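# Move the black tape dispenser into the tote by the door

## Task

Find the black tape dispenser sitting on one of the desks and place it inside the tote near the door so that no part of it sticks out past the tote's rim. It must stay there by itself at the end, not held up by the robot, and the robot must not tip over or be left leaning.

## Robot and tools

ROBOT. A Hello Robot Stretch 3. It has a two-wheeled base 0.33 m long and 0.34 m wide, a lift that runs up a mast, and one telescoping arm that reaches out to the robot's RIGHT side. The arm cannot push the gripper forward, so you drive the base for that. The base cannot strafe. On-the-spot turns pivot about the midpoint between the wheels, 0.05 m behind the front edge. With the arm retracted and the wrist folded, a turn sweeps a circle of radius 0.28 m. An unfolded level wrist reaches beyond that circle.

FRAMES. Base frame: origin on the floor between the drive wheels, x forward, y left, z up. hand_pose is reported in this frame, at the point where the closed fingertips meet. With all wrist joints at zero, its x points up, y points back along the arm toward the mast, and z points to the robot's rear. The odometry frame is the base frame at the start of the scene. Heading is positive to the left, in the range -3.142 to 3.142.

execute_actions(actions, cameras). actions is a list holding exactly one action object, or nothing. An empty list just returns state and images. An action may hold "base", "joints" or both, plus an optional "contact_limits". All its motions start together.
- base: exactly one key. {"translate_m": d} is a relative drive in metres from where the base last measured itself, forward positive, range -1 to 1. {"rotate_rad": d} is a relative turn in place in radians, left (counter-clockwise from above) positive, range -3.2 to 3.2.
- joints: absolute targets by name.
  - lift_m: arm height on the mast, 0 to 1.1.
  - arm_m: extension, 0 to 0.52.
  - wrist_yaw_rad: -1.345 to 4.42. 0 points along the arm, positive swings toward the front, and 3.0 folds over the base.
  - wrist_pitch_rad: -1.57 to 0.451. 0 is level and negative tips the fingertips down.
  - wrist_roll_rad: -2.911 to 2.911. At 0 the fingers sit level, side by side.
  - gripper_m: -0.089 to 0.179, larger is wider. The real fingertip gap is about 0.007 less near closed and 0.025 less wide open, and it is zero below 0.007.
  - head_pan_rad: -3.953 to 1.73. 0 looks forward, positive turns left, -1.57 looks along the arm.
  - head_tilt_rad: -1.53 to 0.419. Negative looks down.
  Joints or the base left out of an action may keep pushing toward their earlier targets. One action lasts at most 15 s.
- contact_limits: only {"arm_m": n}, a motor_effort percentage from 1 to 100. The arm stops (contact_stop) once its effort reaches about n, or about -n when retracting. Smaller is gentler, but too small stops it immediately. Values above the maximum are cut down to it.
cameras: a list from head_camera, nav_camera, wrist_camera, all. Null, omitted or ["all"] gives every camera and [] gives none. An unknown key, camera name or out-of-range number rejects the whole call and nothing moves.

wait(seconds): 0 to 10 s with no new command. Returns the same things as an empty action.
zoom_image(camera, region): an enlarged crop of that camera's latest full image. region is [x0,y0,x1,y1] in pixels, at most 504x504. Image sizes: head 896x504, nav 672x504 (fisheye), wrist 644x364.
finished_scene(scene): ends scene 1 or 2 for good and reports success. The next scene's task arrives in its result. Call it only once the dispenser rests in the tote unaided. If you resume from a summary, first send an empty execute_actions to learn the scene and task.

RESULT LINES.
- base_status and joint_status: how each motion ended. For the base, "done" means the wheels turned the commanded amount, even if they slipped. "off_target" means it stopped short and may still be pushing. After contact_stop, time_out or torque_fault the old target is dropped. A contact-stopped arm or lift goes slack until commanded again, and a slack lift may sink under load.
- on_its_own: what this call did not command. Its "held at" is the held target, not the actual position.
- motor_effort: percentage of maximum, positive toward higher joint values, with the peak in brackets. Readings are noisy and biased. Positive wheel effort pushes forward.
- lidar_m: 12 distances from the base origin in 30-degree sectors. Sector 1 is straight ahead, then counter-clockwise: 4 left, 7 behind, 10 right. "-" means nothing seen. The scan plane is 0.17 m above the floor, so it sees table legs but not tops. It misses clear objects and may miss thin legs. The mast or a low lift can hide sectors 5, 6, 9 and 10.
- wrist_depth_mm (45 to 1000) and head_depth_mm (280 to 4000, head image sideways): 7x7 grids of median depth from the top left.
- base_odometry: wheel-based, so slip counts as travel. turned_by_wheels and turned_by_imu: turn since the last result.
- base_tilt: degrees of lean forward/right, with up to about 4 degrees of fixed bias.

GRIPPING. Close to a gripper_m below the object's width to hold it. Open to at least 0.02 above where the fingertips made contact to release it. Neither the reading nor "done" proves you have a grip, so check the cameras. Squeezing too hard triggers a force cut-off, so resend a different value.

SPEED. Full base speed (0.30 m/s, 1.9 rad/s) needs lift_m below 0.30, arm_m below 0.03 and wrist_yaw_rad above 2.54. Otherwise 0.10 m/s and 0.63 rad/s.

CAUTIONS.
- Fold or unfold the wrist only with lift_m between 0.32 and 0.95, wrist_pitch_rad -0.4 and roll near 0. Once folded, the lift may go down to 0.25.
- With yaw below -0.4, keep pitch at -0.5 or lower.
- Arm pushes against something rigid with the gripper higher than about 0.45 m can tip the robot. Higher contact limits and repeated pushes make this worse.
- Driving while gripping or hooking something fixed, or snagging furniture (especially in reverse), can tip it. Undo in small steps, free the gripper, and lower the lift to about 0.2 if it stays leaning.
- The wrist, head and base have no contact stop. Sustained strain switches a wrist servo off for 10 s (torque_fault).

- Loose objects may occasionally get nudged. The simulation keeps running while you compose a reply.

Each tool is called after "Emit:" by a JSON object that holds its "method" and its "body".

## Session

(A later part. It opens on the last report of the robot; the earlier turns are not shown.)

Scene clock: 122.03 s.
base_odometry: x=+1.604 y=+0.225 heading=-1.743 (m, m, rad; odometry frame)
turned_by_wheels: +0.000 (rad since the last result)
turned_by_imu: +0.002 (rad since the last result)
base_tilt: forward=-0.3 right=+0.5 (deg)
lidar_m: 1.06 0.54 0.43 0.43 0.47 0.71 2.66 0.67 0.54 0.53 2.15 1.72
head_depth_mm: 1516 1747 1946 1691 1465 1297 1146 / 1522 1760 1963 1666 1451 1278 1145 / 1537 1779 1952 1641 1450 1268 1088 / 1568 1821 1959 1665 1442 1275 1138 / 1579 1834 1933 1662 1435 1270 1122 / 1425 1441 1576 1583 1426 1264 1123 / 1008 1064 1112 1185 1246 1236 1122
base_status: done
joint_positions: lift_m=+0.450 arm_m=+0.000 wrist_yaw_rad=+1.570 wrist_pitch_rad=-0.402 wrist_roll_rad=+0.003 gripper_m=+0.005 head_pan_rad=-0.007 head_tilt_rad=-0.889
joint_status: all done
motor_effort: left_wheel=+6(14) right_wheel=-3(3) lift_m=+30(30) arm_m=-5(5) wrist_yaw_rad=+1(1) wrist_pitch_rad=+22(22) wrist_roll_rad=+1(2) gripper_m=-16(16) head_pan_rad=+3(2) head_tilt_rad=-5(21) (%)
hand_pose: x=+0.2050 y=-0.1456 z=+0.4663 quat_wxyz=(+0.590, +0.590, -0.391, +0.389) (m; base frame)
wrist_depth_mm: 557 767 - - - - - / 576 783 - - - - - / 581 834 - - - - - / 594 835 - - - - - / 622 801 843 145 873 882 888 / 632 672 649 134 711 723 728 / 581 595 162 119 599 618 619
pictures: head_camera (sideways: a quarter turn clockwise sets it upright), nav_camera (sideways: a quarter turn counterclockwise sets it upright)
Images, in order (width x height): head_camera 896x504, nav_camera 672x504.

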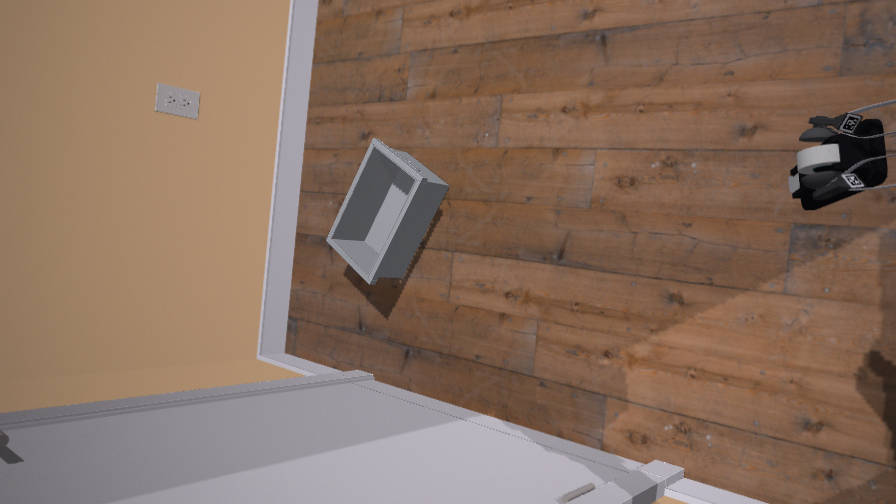

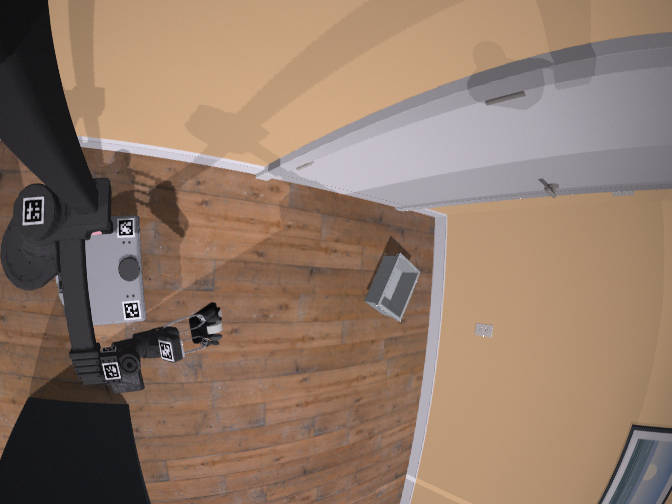

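Emit:
{"method": "execute_actions", "body": {"actions": [{"base":{"translate_m":0.53}}], "cameras": []}}

Emit:
{"method": "execute_actions", "body": {"actions": [{"base":{"rotate_rad":1.0},"joints":{"arm_m":0.4,"lift_m":0.4,"head_pan_rad":-1.1,"head_tilt_rad":-1.0}}], "cameras": ["wrist_camera","head_camera"]}}

Scene clock: 129.13 s.
base_odometry: x=+1.513 y=-0.297 heading=-1.743 (m, m, rad; odometry frame)
turned_by_wheels: +0.000 (rad since the last result)
turned_by_imu: +0.001 (rad since the last result)
base_tilt: forward=-0.3 right=+0.4 (deg)
lidar_m: 0.86 0.43 0.34 0.33 0.39 0.60 3.17 0.81 0.90 3.09 1.50 1.20
head_depth_mm: 1039 1202 1404 1615 1475 1293 1144 / 1044 1214 1428 1627 1427 1281 1146 / 1063 1226 1442 1638 1409 1286 1085 / 1074 1229 1463 1659 1388 1274 1136 / 1086 1268 1501 1658 1429 1266 1125 / 1071 1201 1364 1447 1389 1264 1118 / 862 848 920 972 1028 1095 1089
base_status: done
joint_positions: lift_m=+0.450 arm_m=+0.000 wrist_yaw_rad=+1.570 wrist_pitch_rad=-0.402 wrist_roll_rad=+0.003 gripper_m=+0.005 head_pan_rad=-0.007 head_tilt_rad=-0.889
joint_status: not commanded
motor_effort: left_wheel=+5(13) right_wheel=-4(4) lift_m=+30(30) arm_m=-5(5) wrist_yaw_rad=+0(0) wrist_pitch_rad=+22(22) wrist_roll_rad=+2(1) gripper_m=-16(16) head_pan_rad=+4(3) head_tilt_rad=-5(5) (%)
hand_pose: x=+0.2050 y=-0.1456 z=+0.4663 quat_wxyz=(+0.590, +0.590, -0.391, +0.389) (m; base frame)
wrist_depth_mm: 485 664 - - 991 949 907 / 501 698 - - - - - / 506 707 - - - - - / 512 743 946 916 - - - / 530 755 820 145 848 847 873 / 540 680 652 134 715 716 730 / 547 600 160 119 597 620 642
pictures: none
No camera images: the call's "cameras" was empty. Leave "cameras" out to get every camera's image.

Scene clock: 133.27 s.
base_odometry: x=+1.513 y=-0.297 heading=-0.743 (m, m, rad; odometry frame)
turned_by_wheels: +1.000 (rad since the last result)
turned_by_imu: +1.006 (rad since the last result)
base_tilt: forward=-0.3 right=+0.5 (deg)
lidar_m: 0.34 0.33 0.38 0.56 2.05 0.81 0.84 3.05 1.56 1.21 1.06 0.45
head_depth_mm: 1115 1328 1616 1632 1384 1219 1124 / 1110 1323 1609 1590 1385 1260 1153 / 1122 1324 1610 1578 1358 1239 1141 / 1119 1325 1617 1481 1357 1232 1145 / 1120 1317 1612 1534 1357 1225 1112 / 1119 1325 1565 1526 1350 1218 1109 / 1079 1188 1133 1176 1201 1178 1089
base_status: done
joint_positions: lift_m=+0.400 arm_m=+0.400 wrist_yaw_rad=+1.570 wrist_pitch_rad=-0.402 wrist_roll_rad=+0.003 gripper_m=+0.005 head_pan_rad=-1.093 head_tilt_rad=-0.988
joint_status: all done
motor_effort: left_wheel=-4(10) right_wheel=+3(6) lift_m=+30(29) arm_m=+5(7) wrist_yaw_rad=+1(1) wrist_pitch_rad=+22(22) wrist_roll_rad=+1(1) gripper_m=-17(16) head_pan_rad=-4(38) head_tilt_rad=-6(16) (%)
hand_pose: x=+0.2050 y=-0.5450 z=+0.4163 quat_wxyz=(+0.590, +0.590, -0.391, +0.389) (m; base frame)
wrist_depth_mm: 374 409 453 496 603 672 544 / 398 438 490 552 658 699 567 / 433 476 537 615 760 756 575 / 464 521 588 665 847 768 598 / 501 561 643 144 806 726 613 / 560 600 594 134 652 667 623 / 539 537 161 119 507 502 573
pictures: head_camera (sideways: a quarter turn clockwise sets it upright), wrist_camera
Images, in order (width x height): head_camera 896x504, wrist_camera 644x364.

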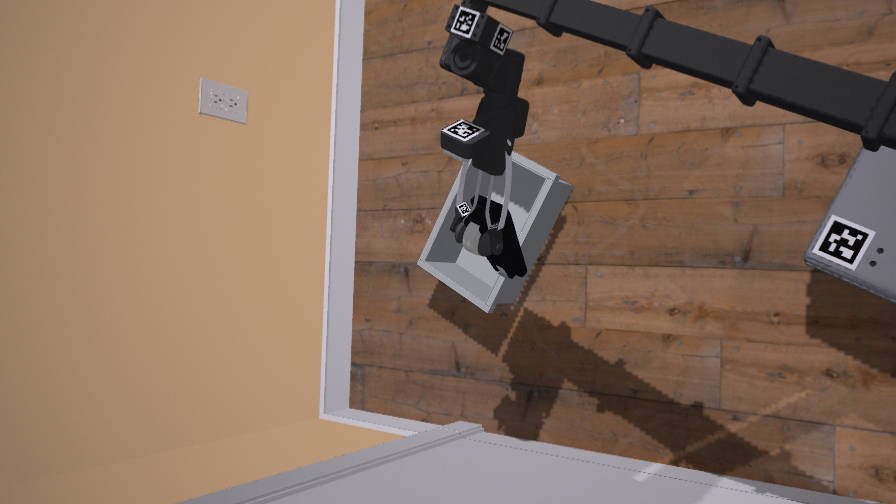

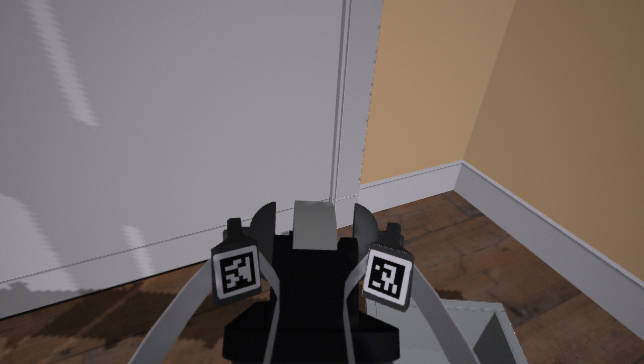

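Emit:
{"method": "execute_actions", "body": {"actions": [{"joints":{"arm_m":0.52,"lift_m":0.3}}], "cameras": ["wrist_camera","head_camera"]}}

Scene clock: 136.10 s.
base_odometry: x=+1.513 y=-0.297 heading=-0.743 (m, m, rad; odometry frame)
turned_by_wheels: +0.000 (rad since the last result)
turned_by_imu: +0.000 (rad since the last result)
base_tilt: forward=-0.4 right=+0.5 (deg)
lidar_m: 0.35 0.33 0.38 0.56 2.04 0.81 0.84 3.03 1.57 1.21 1.07 0.45
head_depth_mm: 1121 1320 1605 1613 1393 1246 1128 / 1120 1317 1606 1582 1378 1253 1113 / 1119 1322 1607 1554 1357 1242 1138 / 1117 1321 1605 1488 1347 1219 1145 / 1119 1317 1619 1528 1369 1223 1115 / 1128 1329 1557 1518 1356 1229 1102 / 1083 1180 1130 1173 1199 1173 1092
base_status: not commanded
joint_positions: lift_m=+0.300 arm_m=+0.519 wrist_yaw_rad=+1.570 wrist_pitch_rad=-0.402 wrist_roll_rad=+0.003 gripper_m=+0.005 head_pan_rad=-1.093 head_tilt_rad=-0.988
joint_status: all done
motor_effort: left_wheel=-4(4) right_wheel=+2(2) lift_m=+30(31) arm_m=+5(4) wrist_yaw_rad=+1(1) wrist_pitch_rad=+22(22) wrist_roll_rad=+1(1) gripper_m=-16(16) head_pan_rad=-2(3) head_tilt_rad=-5(6) (%)
hand_pose: x=+0.2050 y=-0.6647 z=+0.3163 quat_wxyz=(+0.590, +0.590, -0.391, +0.389) (m; base frame)
wrist_depth_mm: 416 444 500 573 652 582 458 / 444 485 547 626 700 592 473 / 477 529 598 713 776 631 483 / 514 570 636 722 762 637 500 / 546 595 625 145 632 611 510 / 493 507 481 134 432 524 503 / 433 426 160 119 396 469 467
pictures: head_camera (sideways: a quarter turn clockwise sets it upright), wrist_camera
Images, in order (width x height): head_camera 896x504, wrist_camera 644x364.

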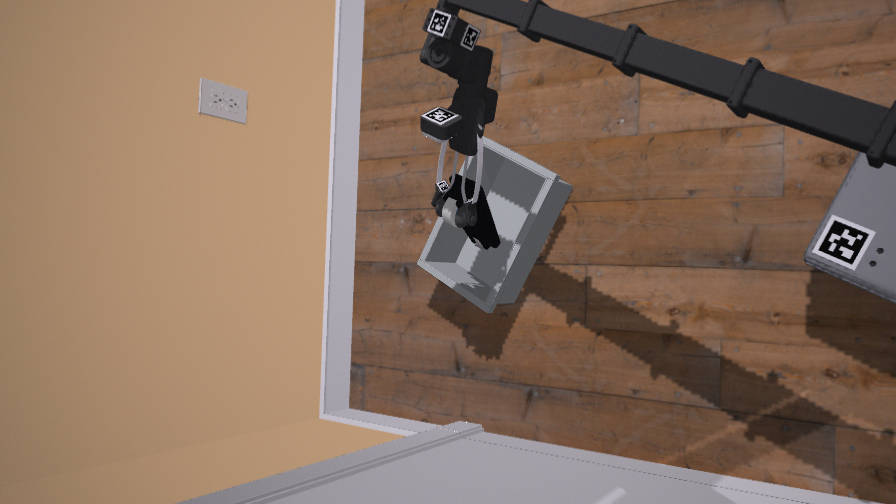

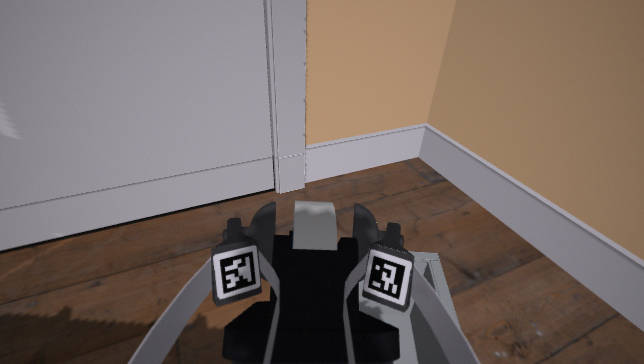

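Emit:
{"method": "execute_actions", "body": {"actions": [{"base":{"translate_m":0.04},"joints":{"lift_m":0.21}}], "cameras": ["wrist_camera","head_camera"]}}

Scene clock: 139.53 s.
base_odometry: x=+1.543 y=-0.324 heading=-0.743 (m, m, rad; odometry frame)
turned_by_wheels: +0.000 (rad since the last result)
turned_by_imu: -0.001 (rad since the last result)
base_tilt: forward=-0.3 right=+0.5 (deg)
lidar_m: 0.31 0.29 0.34 0.50 1.84 0.85 0.87 3.12 1.54 1.19 0.66 0.40
head_depth_mm: 1101 1304 1579 1595 1391 1247 1136 / 1100 1304 1578 1587 1373 1251 1111 / 1096 1302 1580 1572 1351 1242 1150 / 1111 1303 1592 1519 1348 1231 1144 / 1111 1302 1598 1550 1377 1216 1114 / 1100 1302 1543 1509 1351 1216 1109 / 1043 1055 1022 1046 1080 1089 1073
base_status: done
joint_positions: lift_m=+0.210 arm_m=+0.519 wrist_yaw_rad=+1.569 wrist_pitch_rad=-0.373 wrist_roll_rad=+0.005 gripper_m=+0.005 head_pan_rad=-1.093 head_tilt_rad=-0.988
joint_status: all done
motor_effort: left_wheel=-7(11) right_wheel=+5(7) lift_m=+26(30) arm_m=+4(5) wrist_yaw_rad=+1(1) wrist_pitch_rad=+10(22) wrist_roll_rad=+1(2) gripper_m=-16(16) head_pan_rad=-4(2) head_tilt_rad=-5(6) (%)
hand_pose: x=+0.2085 y=-0.6649 z=+0.2331 quat_wxyz=(+0.584, +0.585, -0.400, +0.396) (m; base frame)
wrist_depth_mm: 384 418 466 537 611 551 446 / 409 451 508 588 688 575 458 / 436 481 542 636 728 603 469 / 462 526 579 625 640 596 472 / 476 490 509 143 337 525 483 / 408 406 297 136 342 420 439 / 354 357 245 130 349 267 374
pictures: head_camera (sideways: a quarter turn clockwise sets it upright), wrist_camera
Images, in order (width x height): head_camera 896x504, wrist_camera 644x364.

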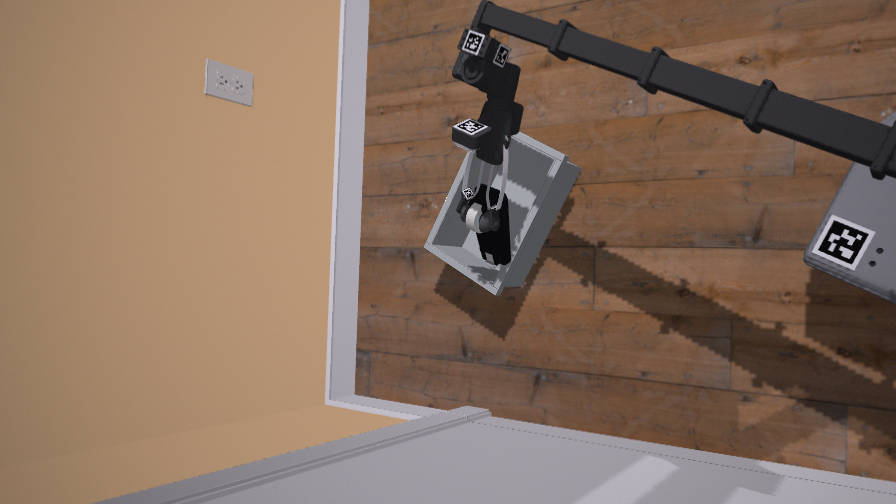

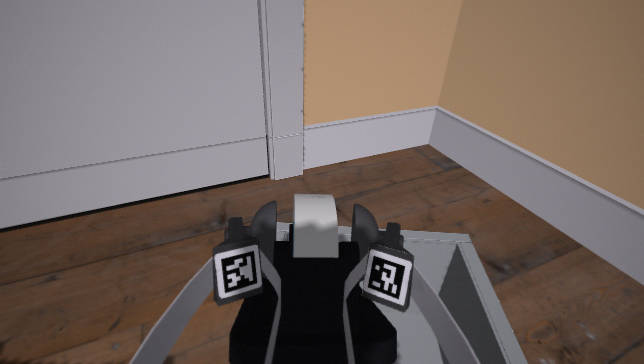

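Emit:
{"method": "execute_actions", "body": {"actions": [{"joints":{"gripper_m":0.08}}], "cameras": []}}

Emit:
{"method": "execute_actions", "body": {"actions": [{"joints":{"lift_m":0.45}}], "cameras": ["wrist_camera","head_camera"]}}

Scene clock: 141.33 s.
base_odometry: x=+1.543 y=-0.324 heading=-0.743 (m, m, rad; odometry frame)
turned_by_wheels: +0.000 (rad since the last result)
turned_by_imu: +0.000 (rad since the last result)
base_tilt: forward=-0.4 right=+0.5 (deg)
lidar_m: 0.31 0.29 0.34 0.50 1.83 0.85 0.86 3.13 1.55 1.19 0.87 0.40
head_depth_mm: 1103 1307 1582 1601 1388 1241 1134 / 1106 1301 1586 1592 1366 1254 1118 / 1101 1304 1607 1569 1351 1242 1150 / 1106 1305 1586 1478 1344 1233 1150 / 1109 1304 1596 1529 1359 1227 1111 / 1109 1304 1525 1507 1348 1214 1108 / 1037 1057 1024 1052 1071 1096 1066
base_status: not commanded
joint_positions: lift_m=+0.210 arm_m=+0.519 wrist_yaw_rad=+1.569 wrist_pitch_rad=-0.372 wrist_roll_rad=+0.005 gripper_m=+0.080 head_pan_rad=-1.093 head_tilt_rad=-0.988
joint_status: all done
motor_effort: left_wheel=-5(7) right_wheel=+3(5) lift_m=+27(27) arm_m=+5(4) wrist_yaw_rad=+2(1) wrist_pitch_rad=+9(13) wrist_roll_rad=+1(0) gripper_m=+1(93) head_pan_rad=-3(3) head_tilt_rad=-5(6) (%)
hand_pose: x=+0.2086 y=-0.6650 z=+0.2334 quat_wxyz=(+0.584, +0.584, -0.401, +0.397) (m; base frame)
wrist_depth_mm: 383 422 461 537 618 567 437 / 412 450 508 586 671 580 449 / 444 490 539 634 717 597 467 / 471 529 579 621 646 596 477 / 481 499 479 356 365 522 485 / 407 410 329 395 368 431 441 / 353 359 344 364 320 372 374
pictures: none
No camera images: the call's "cameras" was empty. Leave "cameras" out to get every camera's image.

Scene clock: 144.33 s.
base_odometry: x=+1.543 y=-0.324 heading=-0.743 (m, m, rad; odometry frame)
turned_by_wheels: +0.000 (rad since the last result)
turned_by_imu: +0.000 (rad since the last result)
base_tilt: forward=-0.3 right=+0.5 (deg)
lidar_m: 0.31 0.29 0.34 0.50 1.84 0.85 0.87 3.12 1.54 1.20 0.87 0.40
head_depth_mm: 1111 1298 1592 1539 1409 1239 1115 / 1099 1289 1565 1522 1373 1242 1154 / 1105 1300 1589 1526 1347 1234 1135 / 1104 1306 1604 1460 1345 1228 1143 / 1104 1305 1592 1536 1366 1219 1107 / 1112 1305 1535 1503 1343 1216 1104 / 1041 1053 1021 1043 1072 1089 1070
base_status: not commanded
joint_positions: lift_m=+0.450 arm_m=+0.519 wrist_yaw_rad=+1.569 wrist_pitch_rad=-0.371 wrist_roll_rad=+0.005 gripper_m=+0.080 head_pan_rad=-1.093 head_tilt_rad=-0.988
joint_status: all done
motor_effort: left_wheel=-5(5) right_wheel=+3(3) lift_m=+38(40) arm_m=+4(4) wrist_yaw_rad=+2(1) wrist_pitch_rad=+9(9) wrist_roll_rad=+1(0) gripper_m=+1(1) head_pan_rad=-2(4) head_tilt_rad=-5(5) (%)
hand_pose: x=+0.2087 y=-0.6650 z=+0.4732 quat_wxyz=(+0.583, +0.584, -0.401, +0.397) (m; base frame)
wrist_depth_mm: 383 421 467 550 597 546 450 / 411 448 499 585 663 583 454 / 442 485 539 641 753 602 473 / 469 519 599 722 818 625 479 / 513 574 686 780 832 640 495 / 565 618 696 717 707 647 508 / 575 612 613 622 631 609 522
pictures: head_camera (sideways: a quarter turn clockwise sets it upright), wrist_camera
Images, in order (width x height): head_camera 896x504, wrist_camera 644x364.

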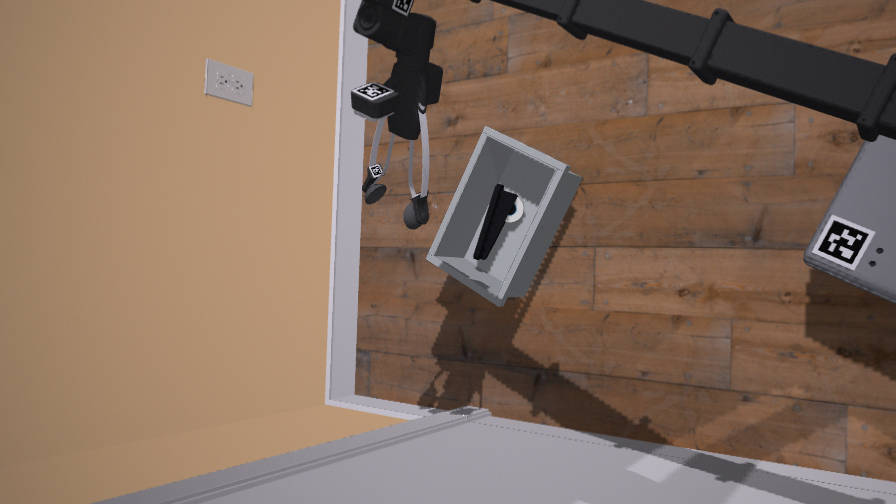

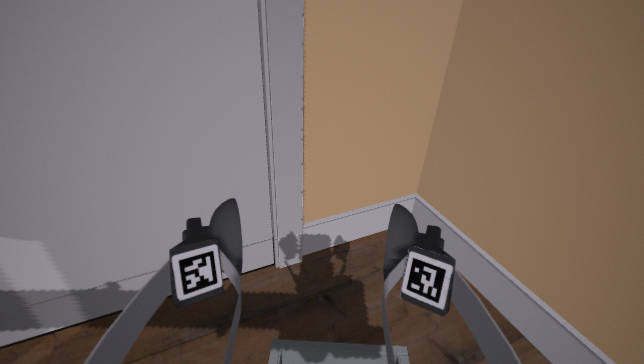

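Inside the tote.

Emit:
{"method": "finished_scene", "body": {"scene": 1}}

The scene is finished: the task was done.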